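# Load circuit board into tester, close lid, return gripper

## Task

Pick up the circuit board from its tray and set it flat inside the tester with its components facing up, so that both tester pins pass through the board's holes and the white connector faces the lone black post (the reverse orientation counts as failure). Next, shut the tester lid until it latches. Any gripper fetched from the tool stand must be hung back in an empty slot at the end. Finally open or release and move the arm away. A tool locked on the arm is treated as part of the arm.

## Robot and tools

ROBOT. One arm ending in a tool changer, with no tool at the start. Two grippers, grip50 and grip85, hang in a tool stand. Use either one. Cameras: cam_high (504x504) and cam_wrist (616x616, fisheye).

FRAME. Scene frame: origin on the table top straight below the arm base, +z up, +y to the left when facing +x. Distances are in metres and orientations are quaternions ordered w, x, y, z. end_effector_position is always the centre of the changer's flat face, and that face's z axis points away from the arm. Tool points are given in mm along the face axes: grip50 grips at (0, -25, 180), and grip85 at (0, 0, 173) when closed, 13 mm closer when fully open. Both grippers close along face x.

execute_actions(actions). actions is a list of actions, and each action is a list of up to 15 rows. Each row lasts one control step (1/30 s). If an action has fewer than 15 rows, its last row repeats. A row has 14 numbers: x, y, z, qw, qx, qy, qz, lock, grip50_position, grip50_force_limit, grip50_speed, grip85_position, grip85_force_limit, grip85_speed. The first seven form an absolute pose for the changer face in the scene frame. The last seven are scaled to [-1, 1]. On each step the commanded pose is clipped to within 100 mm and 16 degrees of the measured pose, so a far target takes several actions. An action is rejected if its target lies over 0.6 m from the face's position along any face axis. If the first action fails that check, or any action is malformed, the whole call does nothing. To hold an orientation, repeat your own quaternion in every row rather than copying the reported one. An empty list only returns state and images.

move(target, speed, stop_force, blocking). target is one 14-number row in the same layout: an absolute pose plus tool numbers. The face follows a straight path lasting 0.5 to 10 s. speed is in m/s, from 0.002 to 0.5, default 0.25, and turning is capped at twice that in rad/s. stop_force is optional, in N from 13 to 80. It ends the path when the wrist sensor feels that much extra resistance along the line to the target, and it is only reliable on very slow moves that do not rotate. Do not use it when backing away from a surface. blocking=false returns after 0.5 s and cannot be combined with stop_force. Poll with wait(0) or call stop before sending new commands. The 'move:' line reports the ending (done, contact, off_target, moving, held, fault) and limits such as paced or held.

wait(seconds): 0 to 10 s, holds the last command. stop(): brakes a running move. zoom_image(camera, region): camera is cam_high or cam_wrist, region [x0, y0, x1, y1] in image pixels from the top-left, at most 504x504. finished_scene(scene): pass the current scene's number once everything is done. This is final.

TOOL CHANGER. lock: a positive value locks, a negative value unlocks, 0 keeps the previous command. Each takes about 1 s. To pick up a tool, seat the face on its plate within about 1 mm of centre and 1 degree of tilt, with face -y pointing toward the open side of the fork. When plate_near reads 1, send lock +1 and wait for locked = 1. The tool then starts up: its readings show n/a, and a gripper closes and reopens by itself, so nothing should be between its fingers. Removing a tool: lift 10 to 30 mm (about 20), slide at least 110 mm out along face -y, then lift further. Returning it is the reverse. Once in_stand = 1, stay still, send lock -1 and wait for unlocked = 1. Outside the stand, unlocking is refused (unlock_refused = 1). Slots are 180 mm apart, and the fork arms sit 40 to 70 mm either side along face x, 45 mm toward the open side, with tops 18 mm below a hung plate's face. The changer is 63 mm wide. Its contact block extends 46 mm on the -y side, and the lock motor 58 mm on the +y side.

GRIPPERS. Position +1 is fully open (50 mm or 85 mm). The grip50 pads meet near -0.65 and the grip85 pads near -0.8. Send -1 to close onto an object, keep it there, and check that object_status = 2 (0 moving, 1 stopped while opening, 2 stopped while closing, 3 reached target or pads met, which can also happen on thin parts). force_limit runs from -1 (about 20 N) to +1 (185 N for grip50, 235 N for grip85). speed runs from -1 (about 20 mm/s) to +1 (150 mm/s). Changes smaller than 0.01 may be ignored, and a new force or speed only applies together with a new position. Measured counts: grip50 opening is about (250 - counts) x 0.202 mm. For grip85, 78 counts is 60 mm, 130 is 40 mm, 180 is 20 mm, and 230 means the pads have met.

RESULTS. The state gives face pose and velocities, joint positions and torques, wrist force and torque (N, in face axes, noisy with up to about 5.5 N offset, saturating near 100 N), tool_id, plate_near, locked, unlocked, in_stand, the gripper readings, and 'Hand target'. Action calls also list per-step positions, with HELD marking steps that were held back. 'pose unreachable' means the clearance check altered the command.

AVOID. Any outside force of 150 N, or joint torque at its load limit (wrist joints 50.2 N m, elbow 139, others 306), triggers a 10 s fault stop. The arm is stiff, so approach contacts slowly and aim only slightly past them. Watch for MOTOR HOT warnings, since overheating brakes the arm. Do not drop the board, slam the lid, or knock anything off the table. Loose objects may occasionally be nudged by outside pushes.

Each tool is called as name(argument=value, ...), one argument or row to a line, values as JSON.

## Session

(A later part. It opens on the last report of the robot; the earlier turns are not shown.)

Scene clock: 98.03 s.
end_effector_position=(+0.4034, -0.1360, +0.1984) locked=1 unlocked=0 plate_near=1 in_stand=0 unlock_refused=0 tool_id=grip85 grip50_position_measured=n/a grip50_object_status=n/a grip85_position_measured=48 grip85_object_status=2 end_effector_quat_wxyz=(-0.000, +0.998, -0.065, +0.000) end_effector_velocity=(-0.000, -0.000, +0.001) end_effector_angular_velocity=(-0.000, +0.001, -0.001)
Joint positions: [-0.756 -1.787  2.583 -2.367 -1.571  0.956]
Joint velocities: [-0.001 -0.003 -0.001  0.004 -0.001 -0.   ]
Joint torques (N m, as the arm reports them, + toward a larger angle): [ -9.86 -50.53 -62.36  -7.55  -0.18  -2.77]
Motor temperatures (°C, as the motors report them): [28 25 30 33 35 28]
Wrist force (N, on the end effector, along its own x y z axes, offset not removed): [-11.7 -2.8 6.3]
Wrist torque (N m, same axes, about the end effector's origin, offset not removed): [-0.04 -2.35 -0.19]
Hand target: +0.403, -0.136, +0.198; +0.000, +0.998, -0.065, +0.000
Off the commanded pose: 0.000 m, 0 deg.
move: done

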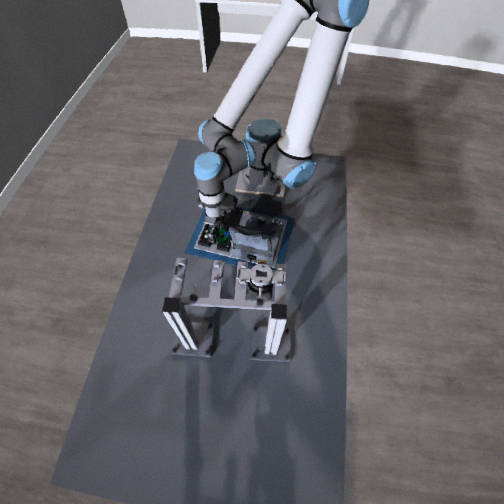

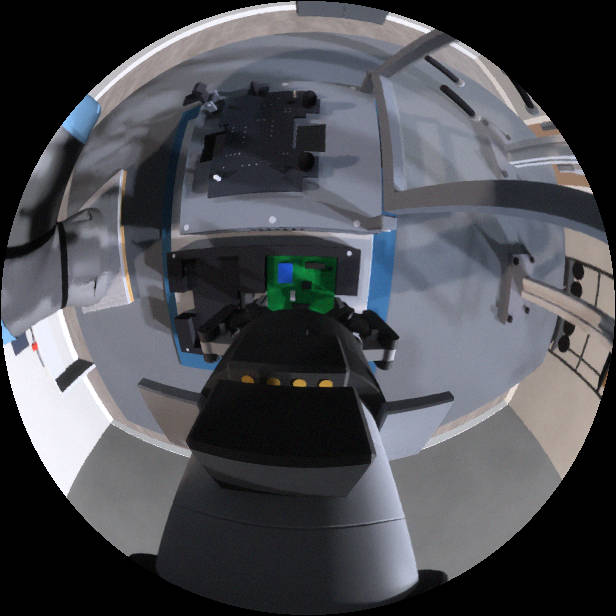

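execute_actions(
  actions=[
    [[0.4027,-0.1359,0.1975,0,0.99786,-0.0654,0,0,0,0,0,0.75,-0.6,-0.5]],
    [[0.4027,-0.1359,0.1975,0,0.99786,-0.0654,0,0,0,0,0,0.75,-0.6,-0.5]],
    [[0.4027,-0.1359,0.1975,0,0.99786,-0.0654,0,0,0,0,0,-1,-0.6,-0.9]],
    [[0.4027,-0.1359,0.1975,0,0.99786,-0.0654,0,0,0,0,0,-1,-0.6,-0.9]],
  ],
)

zoom_image(
  camera="cam_wrist",
  region=[220,200,380,360],
)

Scene clock: 108.47 s.
end_effector_position=(+0.4027, -0.1359, +0.1975) locked=1 unlocked=0 plate_near=1 in_stand=0 unlock_refused=0 tool_id=grip85 grip50_position_measured=n/a grip50_object_status=n/a grip85_position_measured=48 grip85_object_status=2 end_effector_quat_wxyz=(+0.000, +0.998, -0.065, -0.000) end_effector_velocity=(+0.000, +0.000, +0.000) end_effector_angular_velocity=(-0.000, -0.001, +0.001)
Joint positions: [-0.757 -1.787  2.585 -2.369 -1.572  0.955]
Joint velocities: [ 0.001 -0.001 -0.     0.     0.     0.   ]
Joint torques (N m, as the arm reports them, + toward a larger angle): [-10.19 -10.64 -34.38  -9.43   1.45  -2.68]
Motor temperatures (°C, as the motors report them): [28 25 30 33 35 28]
Wrist force (N, on the end effector, along its own x y z axes, offset not removed): [-14.3 -10.7 -48.7]
Wrist torque (N m, same axes, about the end effector's origin, offset not removed): [1.49 -3.19 -0.24]
Hand target: +0.403, -0.136, +0.197; +0.000, +0.998, -0.065, -0.000
Off the commanded pose: 0.000 m, 0 deg.
Step readings (end_effector_position; steps 1 to 15: 1st action; 16 to 30: 2nd action; 31 to 45: 3rd action; 46 to 60: 4th action):
0: (+0.4033, -0.1360, +0.1985)
1: (+0.4033, -0.1360, +0.1985)
2: (+0.4032, -0.1360, +0.1984)
4: (+0.4031, -0.1360, +0.1982)
8: (+0.4028, -0.1360, +0.1978)
15: (+0.4027, -0.1359, +0.1975)
16: (+0.4027, -0.1359, +0.1975)
17: (+0.4027, -0.1359, +0.1975)
19: (+0.4027, -0.1359, +0.1975)
23: (+0.4027, -0.1359, +0.1975)
30: (+0.4027, -0.1359, +0.1975)
31: (+0.4027, -0.1359, +0.1975)
32: (+0.4027, -0.1359, +0.1975)
34: (+0.4027, -0.1359, +0.1975)
38: (+0.4027, -0.1359, +0.1975)
45: (+0.4027, -0.1359, +0.1975)
46: (+0.4027, -0.1359, +0.1975)
47: (+0.4027, -0.1359, +0.1975)
49: (+0.4027, -0.1359, +0.1975)
53: (+0.4027, -0.1359, +0.1975)
60: end_effector_position above

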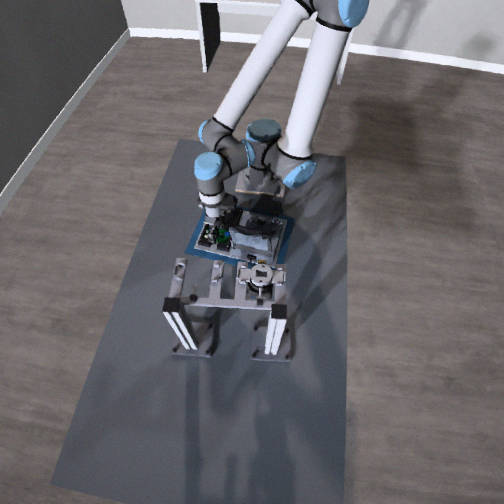

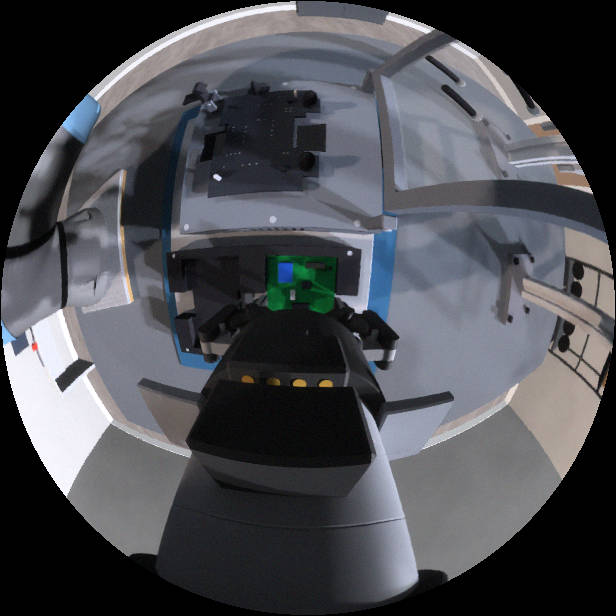

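Region (220, 200, 380, 360) of cam_wrist's 616x616 image, scaled by 3.150, with more detail than that image has.

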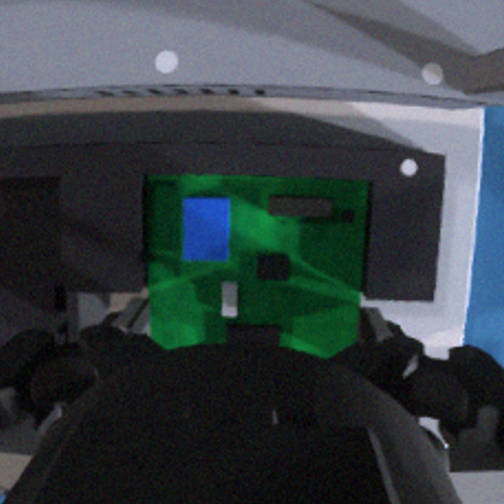

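move(
  target=[0.4024,-0.1359,0.228,0,0.99786,-0.0654,0,0,0,0,0,-1,-0.6,-0.9],
  speed=0.04,
)

move(
  target=[0.375,-0.10,0.31,0,0.7518,0.6593,0,0,0,0,0,-1,-0.6,-0.9],
  speed=0.3,
)

Scene clock: 114.53 s.
end_effector_position=(+0.4024, -0.1359, +0.2277) locked=1 unlocked=0 plate_near=1 in_stand=0 unlock_refused=0 tool_id=grip85 grip50_position_measured=n/a grip50_object_status=n/a grip85_position_measured=48 grip85_object_status=2 end_effector_quat_wxyz=(+0.000, +0.998, -0.065, +0.000) end_effector_velocity=(-0.000, +0.000, +0.003) end_effector_angular_velocity=(-0.000, -0.000, +0.001)
Joint positions: [-0.758 -1.849  2.553 -2.274 -1.572  0.954]
Joint velocities: [ 0.    -0.005 -0.002  0.007 -0.    -0.001]
Joint torques (N m, as the arm reports them, + toward a larger angle): [-10.9  -37.09 -55.59  -3.77  -2.29  -2.86]
Motor temperatures (°C, as the motors report them): [28 25 30 33 35 28]
Wrist force (N, on the end effector, along its own x y z axes, offset not removed): [1.0 -2.6 -0.6]
Wrist torque (N m, same axes, about the end effector's origin, offset not removed): [-0.23 -0.35 -0.17]
Hand target: +0.402, -0.136, +0.228; +0.000, +0.998, -0.065, +0.000
Off the commanded pose: 0.000 m, 0 deg.
move: done

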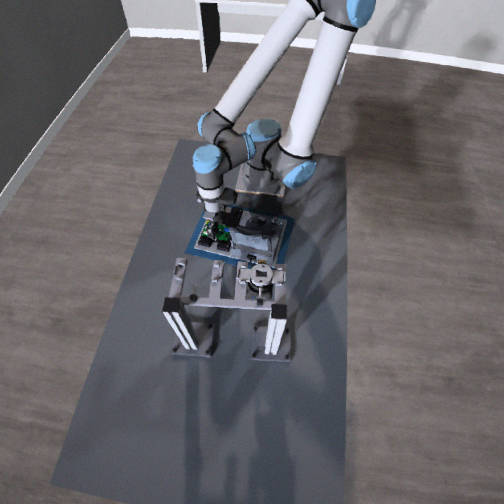

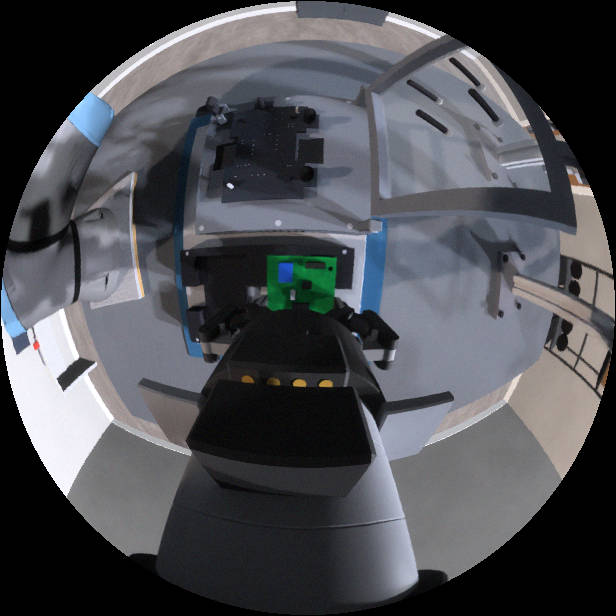

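Scene clock: 117.73 s.
end_effector_position=(+0.3751, -0.1001, +0.3098) locked=1 unlocked=0 plate_near=1 in_stand=0 unlock_refused=0 tool_id=grip85 grip50_position_measured=n/a grip50_object_status=n/a grip85_position_measured=48 grip85_object_status=2 end_effector_quat_wxyz=(+0.000, +0.752, +0.659, -0.000) end_effector_velocity=(-0.001, +0.001, +0.000) end_effector_angular_velocity=(+0.001, -0.000, +0.018)
Joint positions: [-0.735 -2.07   2.496 -1.998 -1.572 -0.592]
Joint velocities: [ 0.    -0.003  0.     0.003  0.001 -0.018]
Joint torques (N m, as the arm reports them, + toward a larger angle): [ -9.46 -24.18 -64.04  -4.21   1.3   -2.27]
Motor temperatures (°C, as the motors report them): [28 25 30 33 35 28]
Wrist force (N, on the end effector, along its own x y z axes, offset not removed): [0.2 0.3 1.3]
Wrist torque (N m, same axes, about the end effector's origin, offset not removed): [0.05 -0.25 -0.08]
Hand target: +0.375, -0.100, +0.310; +0.000, +0.752, +0.659, -0.000
Off the commanded pose: 0.000 m, 0 deg.
move: done

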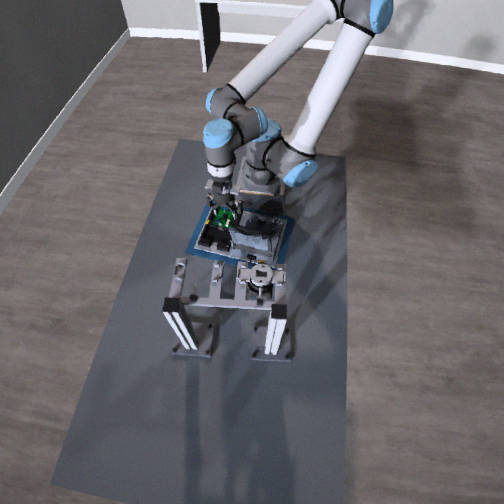

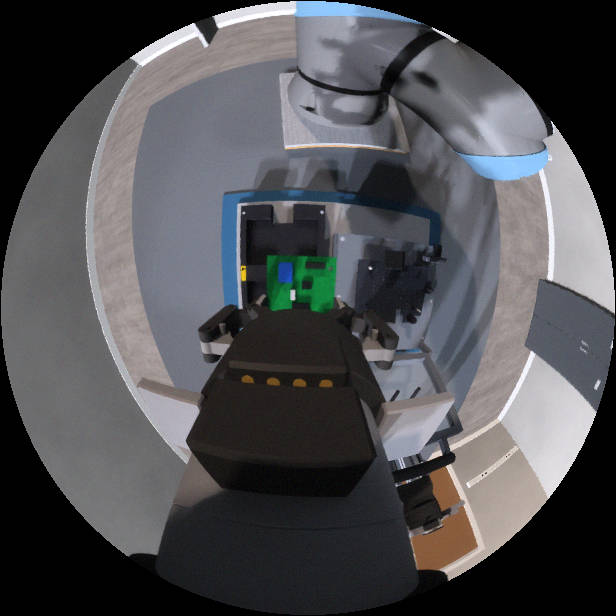

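move(
  target=[0.3825,0.053,0.295,0,0.0654,0.99786,0,0,0,0,0,-1,-0.6,-0.9],
  speed=0.3,
)

zoom_image(
  camera="cam_wrist",
  region=[220,200,380,360],
)

Scene clock: 125.43 s.
end_effector_position=(+0.3825, +0.0525, +0.2950) locked=1 unlocked=0 plate_near=1 in_stand=0 unlock_refused=0 tool_id=grip85 grip50_position_measured=n/a grip50_object_status=n/a grip85_position_measured=48 grip85_object_status=2 end_effector_quat_wxyz=(+0.000, +0.066, +0.998, -0.000) end_effector_velocity=(+0.000, +0.001, -0.001) end_effector_angular_velocity=(+0.001, +0.001, +0.013)
Joint positions: [-0.34  -2.058  2.52  -2.033 -1.573 -1.768]
Joint velocities: [ 0.004  0.002 -0.    -0.     0.001 -0.01 ]
Joint torques (N m, as the arm reports them, + toward a larger angle): [ 10.45   5.32 -62.29 -11.14   1.21  -3.2 ]
Motor temperatures (°C, as the motors report them): [28 25 31 33 35 28]
Wrist force (N, on the end effector, along its own x y z axes, offset not removed): [-0.6 -1.0 -1.4]
Wrist torque (N m, same axes, about the end effector's origin, offset not removed): [-0.02 -0.28 -0.09]
Hand target: +0.382, +0.053, +0.295; +0.000, +0.065, +0.998, -0.000
Off the commanded pose: 0.000 m, 0 deg.
move: done

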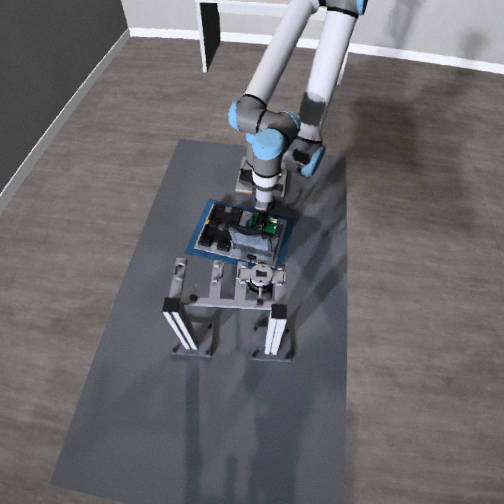

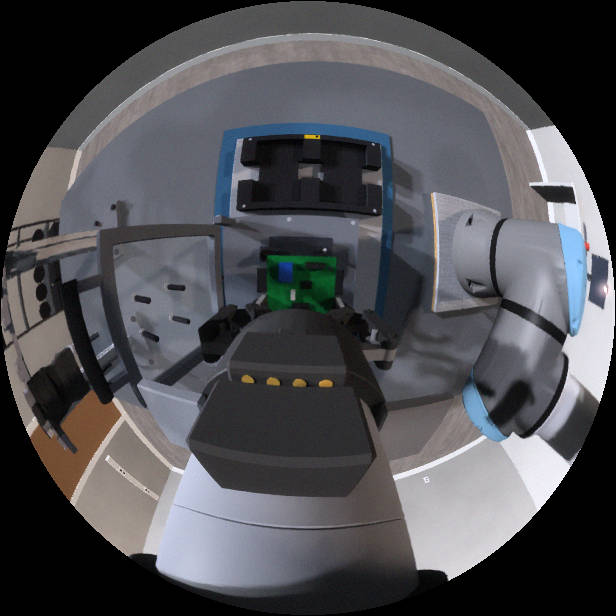

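Region (220, 200, 380, 360) of cam_wrist's 616x616 image, scaled by 3.150, with more detail than that image has.

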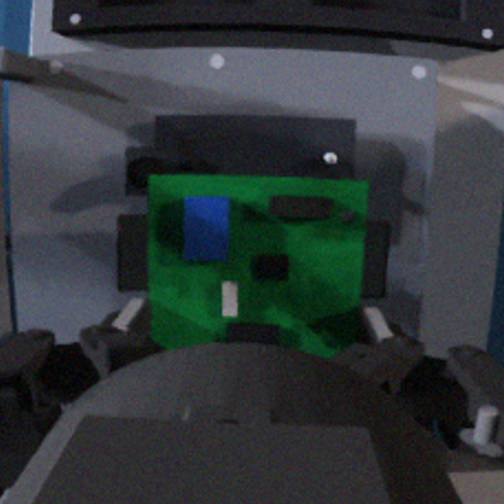

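move(
  target=[0.3825,0.053,0.275,0,0.0654,0.99786,0,0,0,0,0,-1,-0.6,-0.9],
  speed=0.03,
  stop_force=13,
)

zoom_image(
  camera="cam_wrist",
  region=[260,220,360,320],
)

Scene clock: 131.33 s.
end_effector_position=(+0.3825, +0.0530, +0.2753) locked=1 unlocked=0 plate_near=1 in_stand=0 unlock_refused=0 tool_id=grip85 grip50_position_measured=n/a grip50_object_status=n/a grip85_position_measured=48 grip85_object_status=2 end_effector_quat_wxyz=(-0.000, +0.065, +0.998, -0.000) end_effector_velocity=(+0.000, +0.000, -0.003) end_effector_angular_velocity=(+0.000, +0.001, -0.001)
Joint positions: [-0.339 -2.031  2.547 -2.087 -1.572 -1.769]
Joint velocities: [ 0.     0.004  0.003 -0.007 -0.     0.001]
Joint torques (N m, as the arm reports them, + toward a larger angle): [ 10.11   7.13 -42.88 -11.23   1.04   3.7 ]
Motor temperatures (°C, as the motors report them): [28 25 31 33 35 28]
Wrist force (N, on the end effector, along its own x y z axes, offset not removed): [1.9 0.2 -0.7]
Wrist torque (N m, same axes, about the end effector's origin, offset not removed): [-0.01 -0.42 -0.03]
Hand target: +0.382, +0.053, +0.275; -0.000, +0.065, +0.998, +0.000
Off the commanded pose: 0.000 m, 0 deg.
move: done

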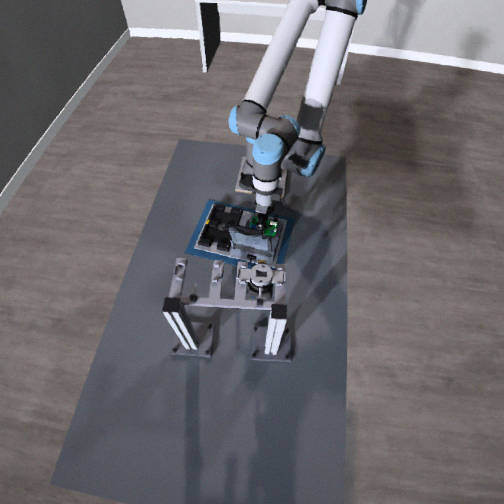

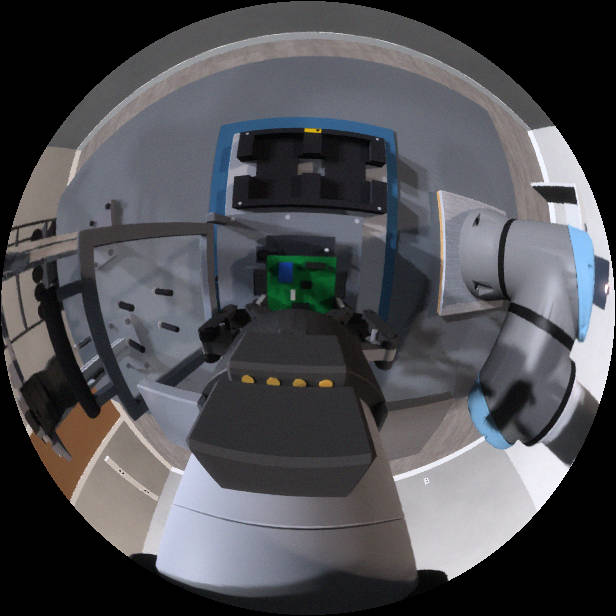

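Region (260, 220, 360, 320) of cam_wrist's 616x616 image, scaled by 5.040, with more detail than that image has.

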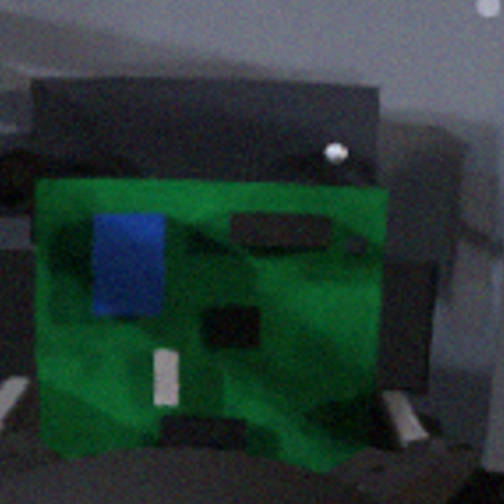

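move(
  target=[0.3815,0.0352,0.270,0,0.068,0.9977,0,0,0,0,0,-1,-0.6,-0.9],
  speed=0.04,
)

move(
  target=[0.3815,0.0352,0.258,0,0.068,0.9977,0,0,0,0,0,-1,-0.6,-0.9],
  speed=0.015,
  stop_force=13,
)

move(
  target=[0.3815,0.0352,0.250,0,0.068,0.9977,0,0,0,0,0,-1,-0.6,-0.9],
  speed=0.005,
  stop_force=13,
)

zoom_image(
  camera="cam_wrist",
  region=[260,220,360,320],
)

Scene clock: 143.90 s.
end_effector_position=(+0.3815, +0.0355, +0.2701) locked=1 unlocked=0 plate_near=1 in_stand=0 unlock_refused=0 tool_id=grip85 grip50_position_measured=n/a grip50_object_status=n/a grip85_position_measured=48 grip85_object_status=2 end_effector_quat_wxyz=(-0.000, +0.068, +0.998, +0.000) end_effector_velocity=(+0.000, -0.003, -0.001) end_effector_angular_velocity=(+0.000, -0.000, -0.002)
Joint positions: [-0.388 -2.032  2.558 -2.097 -1.572 -1.813]
Joint velocities: [-0.008  0.     0.001 -0.001  0.    -0.006]
Joint torques (N m, as the arm reports them, + toward a larger angle): [ -6.17 -28.44 -44.53 -11.37  -0.07  -2.44]
Motor temperatures (°C, as the motors report them): [28 25 31 33 35 28]
Wrist force (N, on the end effector, along its own x y z axes, offset not removed): [-0.5 0.6 -0.6]
Wrist torque (N m, same axes, about the end effector's origin, offset not removed): [0.07 -0.27 -0.15]
Hand target: +0.381, +0.035, +0.270; -0.000, +0.068, +0.998, +0.000
Off the commanded pose: 0.000 m, 0 deg.
move: done

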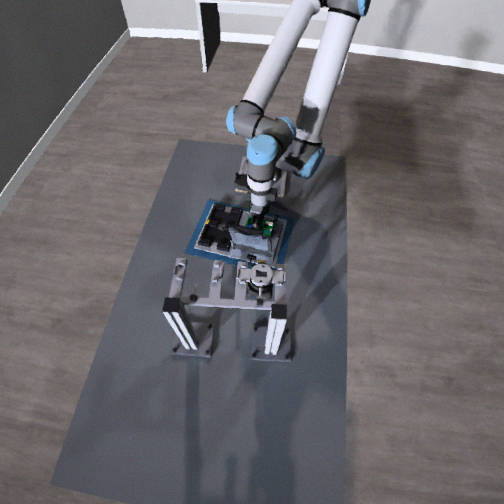

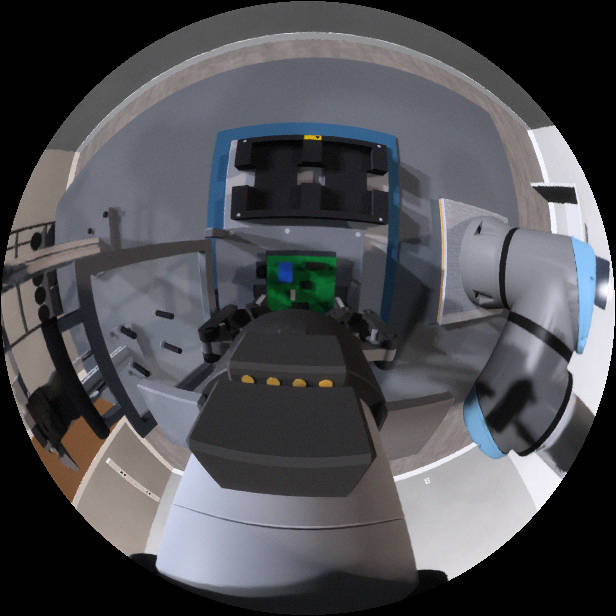

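Scene clock: 144.97 s.
end_effector_position=(+0.3815, +0.0352, +0.2584) locked=1 unlocked=0 plate_near=1 in_stand=0 unlock_refused=0 tool_id=grip85 grip50_position_measured=n/a grip50_object_status=n/a grip85_position_measured=48 grip85_object_status=2 end_effector_quat_wxyz=(+0.000, +0.068, +0.998, -0.000) end_effector_velocity=(+0.000, +0.000, -0.003) end_effector_angular_velocity=(+0.000, +0.001, +0.001)
Joint positions: [-0.389 -2.014  2.574 -2.13  -1.572 -1.813]
Joint velocities: [ 0.001  0.006  0.004 -0.008 -0.    -0.   ]
Joint torques (N m, as the arm reports them, + toward a larger angle): [-11.17   2.52 -40.84 -10.07   0.66  -2.82]
Motor temperatures (°C, as the motors report them): [28 25 31 33 35 28]
Wrist force (N, on the end effector, along its own x y z axes, offset not removed): [-4.0 -1.3 -5.4]
Wrist torque (N m, same axes, about the end effector's origin, offset not removed): [-0.07 -0.62 -0.21]
Hand target: +0.381, +0.035, +0.258; -0.000, +0.068, +0.998, +0.000
Off the commanded pose: 0.000 m, 0 deg.
move: done

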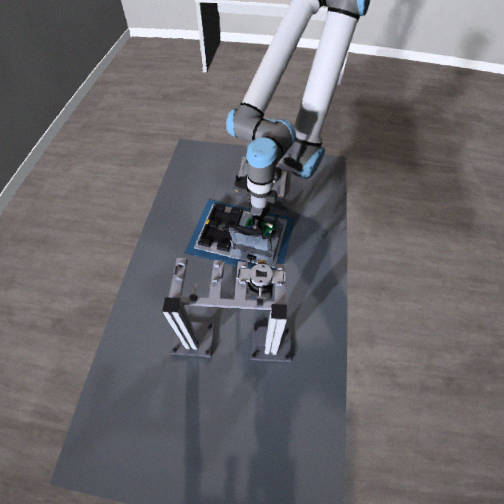

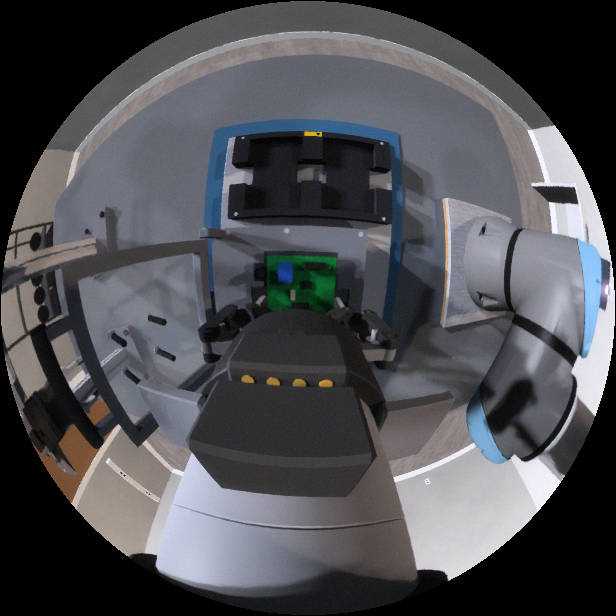

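Scene clock: 146.27 s.
end_effector_position=(+0.3815, +0.0352, +0.2538) locked=1 unlocked=0 plate_near=1 in_stand=0 unlock_refused=0 tool_id=grip85 grip50_position_measured=n/a grip50_object_status=n/a grip85_position_measured=48 grip85_object_status=2 end_effector_quat_wxyz=(-0.000, +0.068, +0.998, +0.000) end_effector_velocity=(+0.000, -0.000, +0.002) end_effector_angular_velocity=(-0.000, -0.000, -0.001)
Joint positions: [-0.389 -2.007  2.58  -2.144 -1.572 -1.813]
Joint velocities: [-0.    -0.004 -0.003  0.006  0.     0.001]
Joint torques (N m, as the arm reports them, + toward a larger angle): [-11.11 -19.18 -35.63   5.83  -0.7   -1.74]
Motor temperatures (°C, as the motors report them): [28 25 31 33 35 28]
Wrist force (N, on the end effector, along its own x y z axes, offset not removed): [-19.3 -0.8 -27.2]
Wrist torque (N m, same axes, about the end effector's origin, offset not removed): [0.39 -2.94 -0.62]
Hand target: +0.382, +0.035, +0.254; +0.000, +0.068, +0.998, -0.000
Off the commanded pose: 0.004 m, 0 deg.
move: contact

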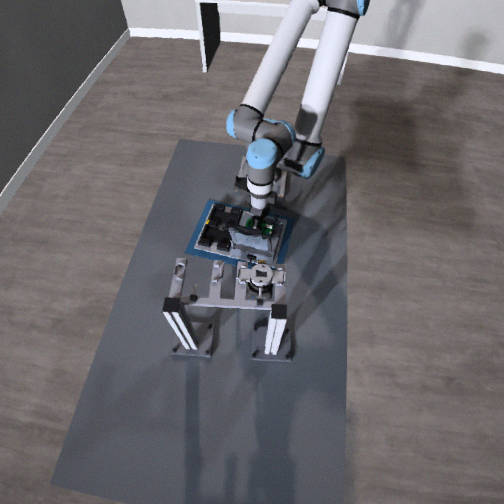

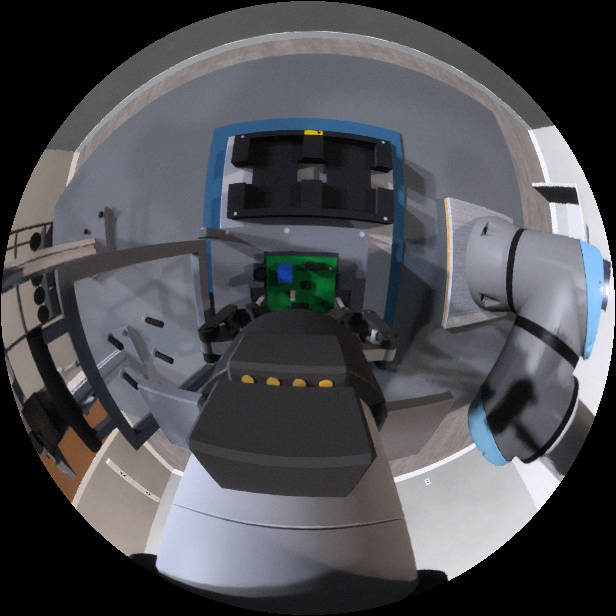

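Region (260, 220, 360, 320) of cam_wrist's 616x616 image, scaled by 5.040, with more detail than that image has.

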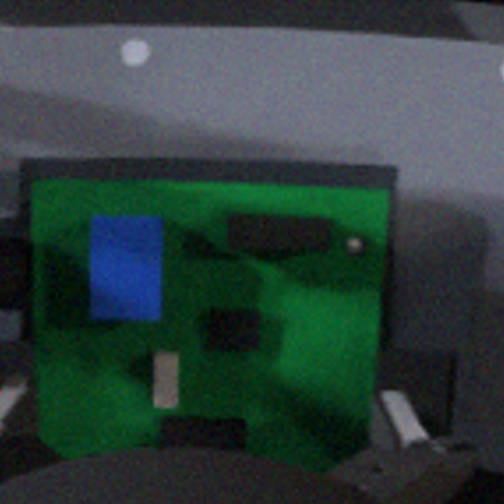

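move(
  target=[0.3821,0.0351,0.2545,0,0.068,0.9977,0,0,0,0,0,-1,-0.6,-0.9],
  speed=0.005,
)

move(
  target=[0.3821,0.0351,0.250,0,0.068,0.9977,0,0,0,0,0,-1,-0.6,-0.9],
  speed=0.004,
  stop_force=13,
)

zoom_image(
  camera="cam_wrist",
  region=[260,220,360,320],
)

Scene clock: 150.83 s.
end_effector_position=(+0.3820, +0.0351, +0.2545) locked=1 unlocked=0 plate_near=1 in_stand=0 unlock_refused=0 tool_id=grip85 grip50_position_measured=n/a grip50_object_status=n/a grip85_position_measured=48 grip85_object_status=2 end_effector_quat_wxyz=(-0.000, +0.068, +0.998, +0.000) end_effector_velocity=(+0.000, -0.000, -0.000) end_effector_angular_velocity=(+0.000, +0.001, -0.001)
Joint positions: [-0.389 -2.006  2.578 -2.143 -1.572 -1.813]
Joint velocities: [ 0.     0.001 -0.001 -0.    -0.     0.001]
Joint torques (N m, as the arm reports them, + toward a larger angle): [  9.74   7.32 -49.28  -0.44  -1.37   3.78]
Motor temperatures (°C, as the motors report them): [28 25 31 33 35 28]
Wrist force (N, on the end effector, along its own x y z axes, offset not removed): [-6.7 -2.7 -10.5]
Wrist torque (N m, same axes, about the end effector's origin, offset not removed): [0.69 -1.42 -0.63]
Hand target: +0.382, +0.035, +0.254; +0.000, +0.068, +0.998, -0.000
Off the commanded pose: 0.000 m, 0 deg.
move: done

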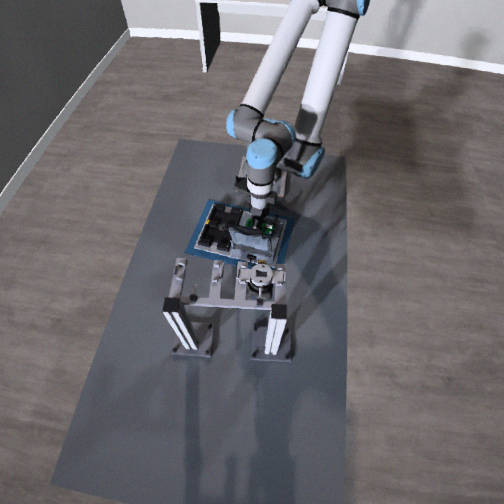

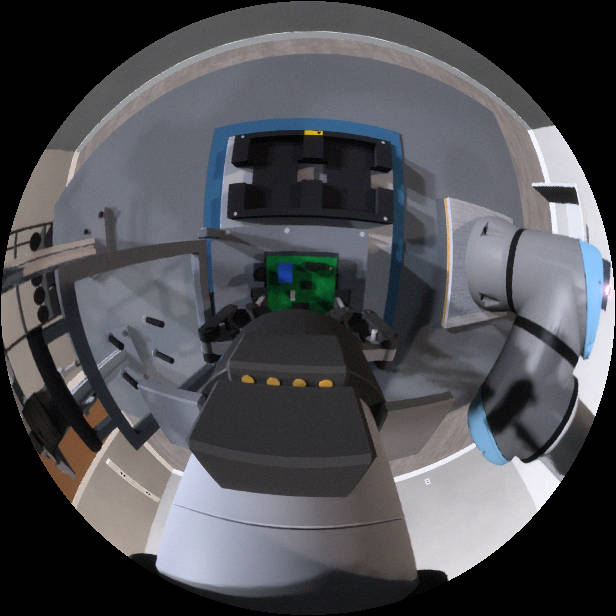

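Scene clock: 151.40 s.
end_effector_position=(+0.3821, +0.0351, +0.2536) locked=1 unlocked=0 plate_near=1 in_stand=0 unlock_refused=0 tool_id=grip85 grip50_position_measured=n/a grip50_object_status=n/a grip85_position_measured=48 grip85_object_status=2 end_effector_quat_wxyz=(-0.000, +0.068, +0.998, +0.000) end_effector_velocity=(-0.000, +0.000, +0.001) end_effector_angular_velocity=(+0.001, +0.002, +0.001)
Joint positions: [-0.389 -2.005  2.579 -2.145 -1.572 -1.813]
Joint velocities: [-0.    -0.002 -0.003  0.007  0.    -0.001]
Joint torques (N m, as the arm reports them, + toward a larger angle): [  9.59 -27.28 -46.7    3.58  -0.09   3.73]
Motor temperatures (°C, as the motors report them): [28 25 31 33 35 28]
Wrist force (N, on the end effector, along its own x y z axes, offset not removed): [-16.5 -7.9 -4.6]
Wrist torque (N m, same axes, about the end effector's origin, offset not removed): [1.51 -2.63 -1.16]
Hand target: +0.382, +0.035, +0.254; +0.000, +0.068, +0.998, -0.000
Off the commanded pose: 0.004 m, 0 deg.
move: contact

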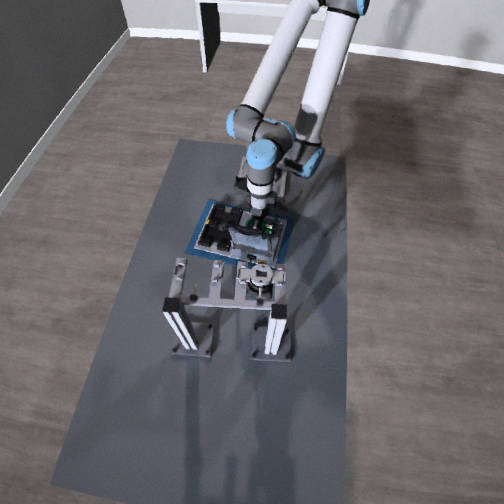

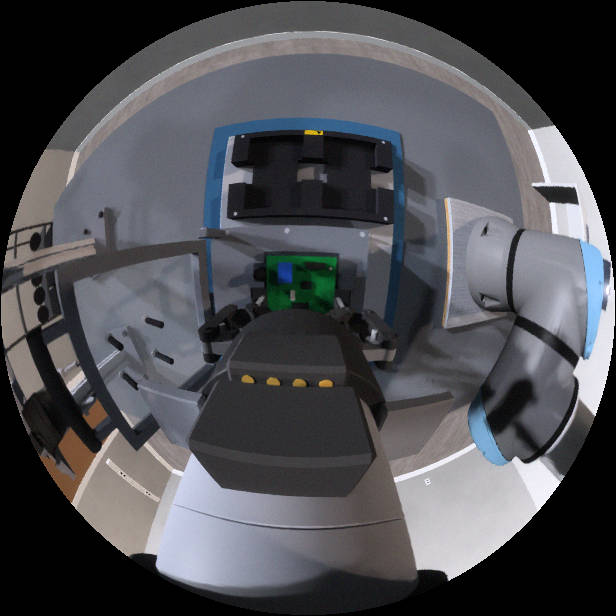

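Region (260, 220, 360, 320) of cam_wrist's 616x616 image, scaled by 5.040, with more detail than that image has.

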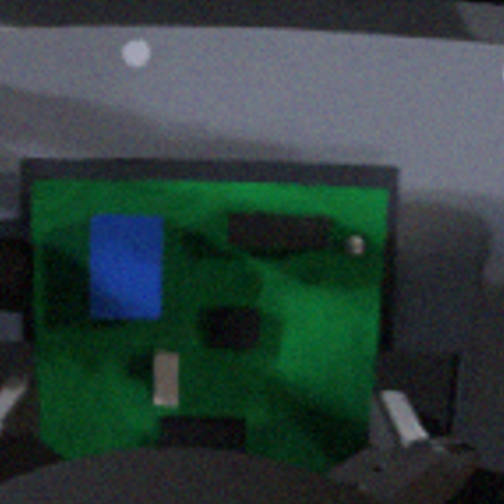

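move(
  target=[0.3823,0.035,0.2545,0,0.0637,0.99797,0,0,0,0,0,-1,-0.6,-0.9],
  speed=0.008,
)

move(
  target=[0.3823,0.035,0.250,0,0.0637,0.99797,0,0,0,0,0,-1,-0.6,-0.9],
  speed=0.004,
  stop_force=13,
)

zoom_image(
  camera="cam_wrist",
  region=[260,220,360,320],
)

Scene clock: 156.97 s.
end_effector_position=(+0.3823, +0.0350, +0.2544) locked=1 unlocked=0 plate_near=1 in_stand=0 unlock_refused=0 tool_id=grip85 grip50_position_measured=n/a grip50_object_status=n/a grip85_position_measured=48 grip85_object_status=2 end_effector_quat_wxyz=(-0.000, +0.064, +0.998, +0.000) end_effector_velocity=(+0.000, -0.000, +0.000) end_effector_angular_velocity=(-0.000, -0.000, +0.005)
Joint positions: [-0.389 -2.006  2.578 -2.143 -1.572 -1.821]
Joint velocities: [-0.    -0.001 -0.     0.001 -0.    -0.005]
Joint torques (N m, as the arm reports them, + toward a larger angle): [ 11.92 -31.28 -54.63   0.22   1.71  -2.21]
Motor temperatures (°C, as the motors report them): [28 25 31 33 35 28]
Wrist force (N, on the end effector, along its own x y z axes, offset not removed): [-8.7 -7.1 -0.2]
Wrist torque (N m, same axes, about the end effector's origin, offset not removed): [0.88 -1.71 -0.07]
Hand target: +0.382, +0.035, +0.254; +0.000, +0.064, +0.998, -0.000
Off the commanded pose: 0.000 m, 0 deg.
move: done

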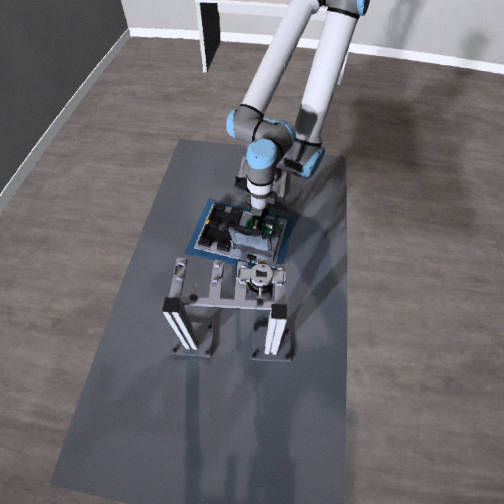

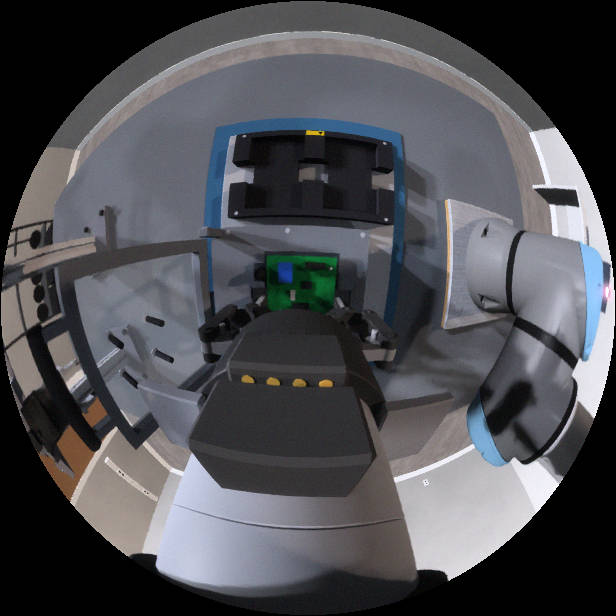

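Scene clock: 158.10 s.
end_effector_position=(+0.3823, +0.0350, +0.2514) locked=1 unlocked=0 plate_near=1 in_stand=0 unlock_refused=0 tool_id=grip85 grip50_position_measured=n/a grip50_object_status=n/a grip85_position_measured=48 grip85_object_status=2 end_effector_quat_wxyz=(-0.000, +0.064, +0.998, +0.000) end_effector_velocity=(-0.000, -0.000, +0.001) end_effector_angular_velocity=(+0.001, +0.002, -0.001)
Joint positions: [-0.389 -2.001  2.582 -2.152 -1.572 -1.822]
Joint velocities: [-0.001 -0.002 -0.002  0.006  0.     0.001]
Joint torques (N m, as the arm reports them, + toward a larger angle): [ 12.42 -22.41 -42.81  -0.45   1.48  -2.38]
Motor temperatures (°C, as the motors report them): [28 25 31 33 35 28]
Wrist force (N, on the end effector, along its own x y z axes, offset not removed): [0.0 -7.1 -27.2]
Wrist torque (N m, same axes, about the end effector's origin, offset not removed): [0.54 -0.11 -0.07]
Hand target: +0.382, +0.035, +0.252; +0.000, +0.064, +0.998, +0.000
Off the commanded pose: 0.001 m, 0 deg.
move: contact

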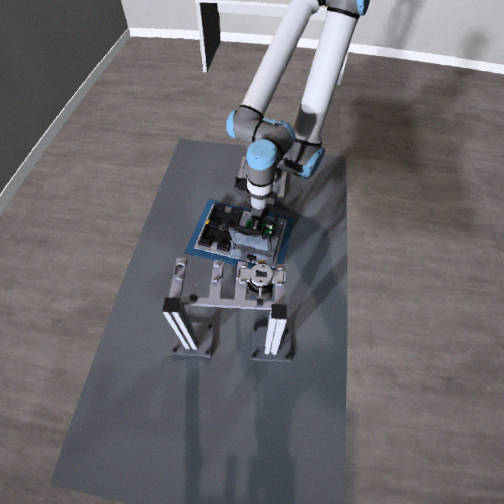

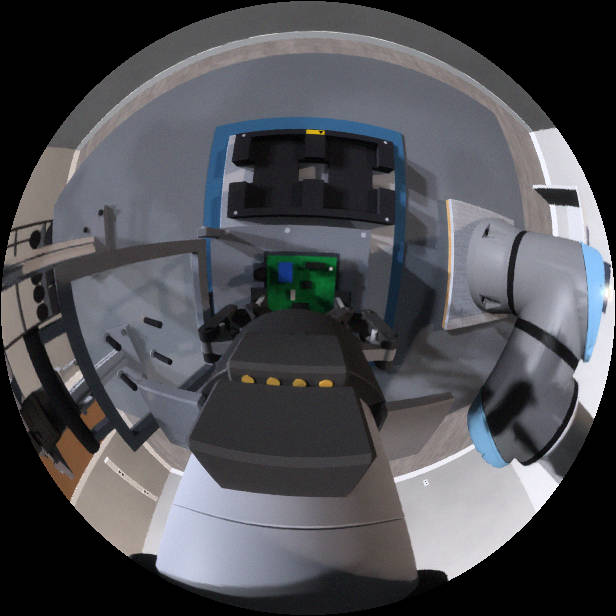

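Region (260, 220, 360, 320) of cam_wrist's 616x616 image, scaled by 5.040, with more detail than that image has.

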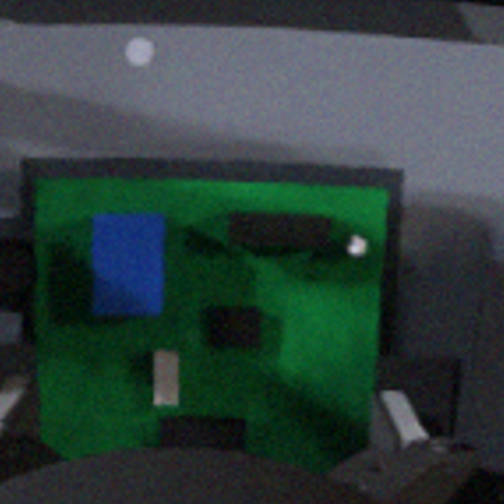

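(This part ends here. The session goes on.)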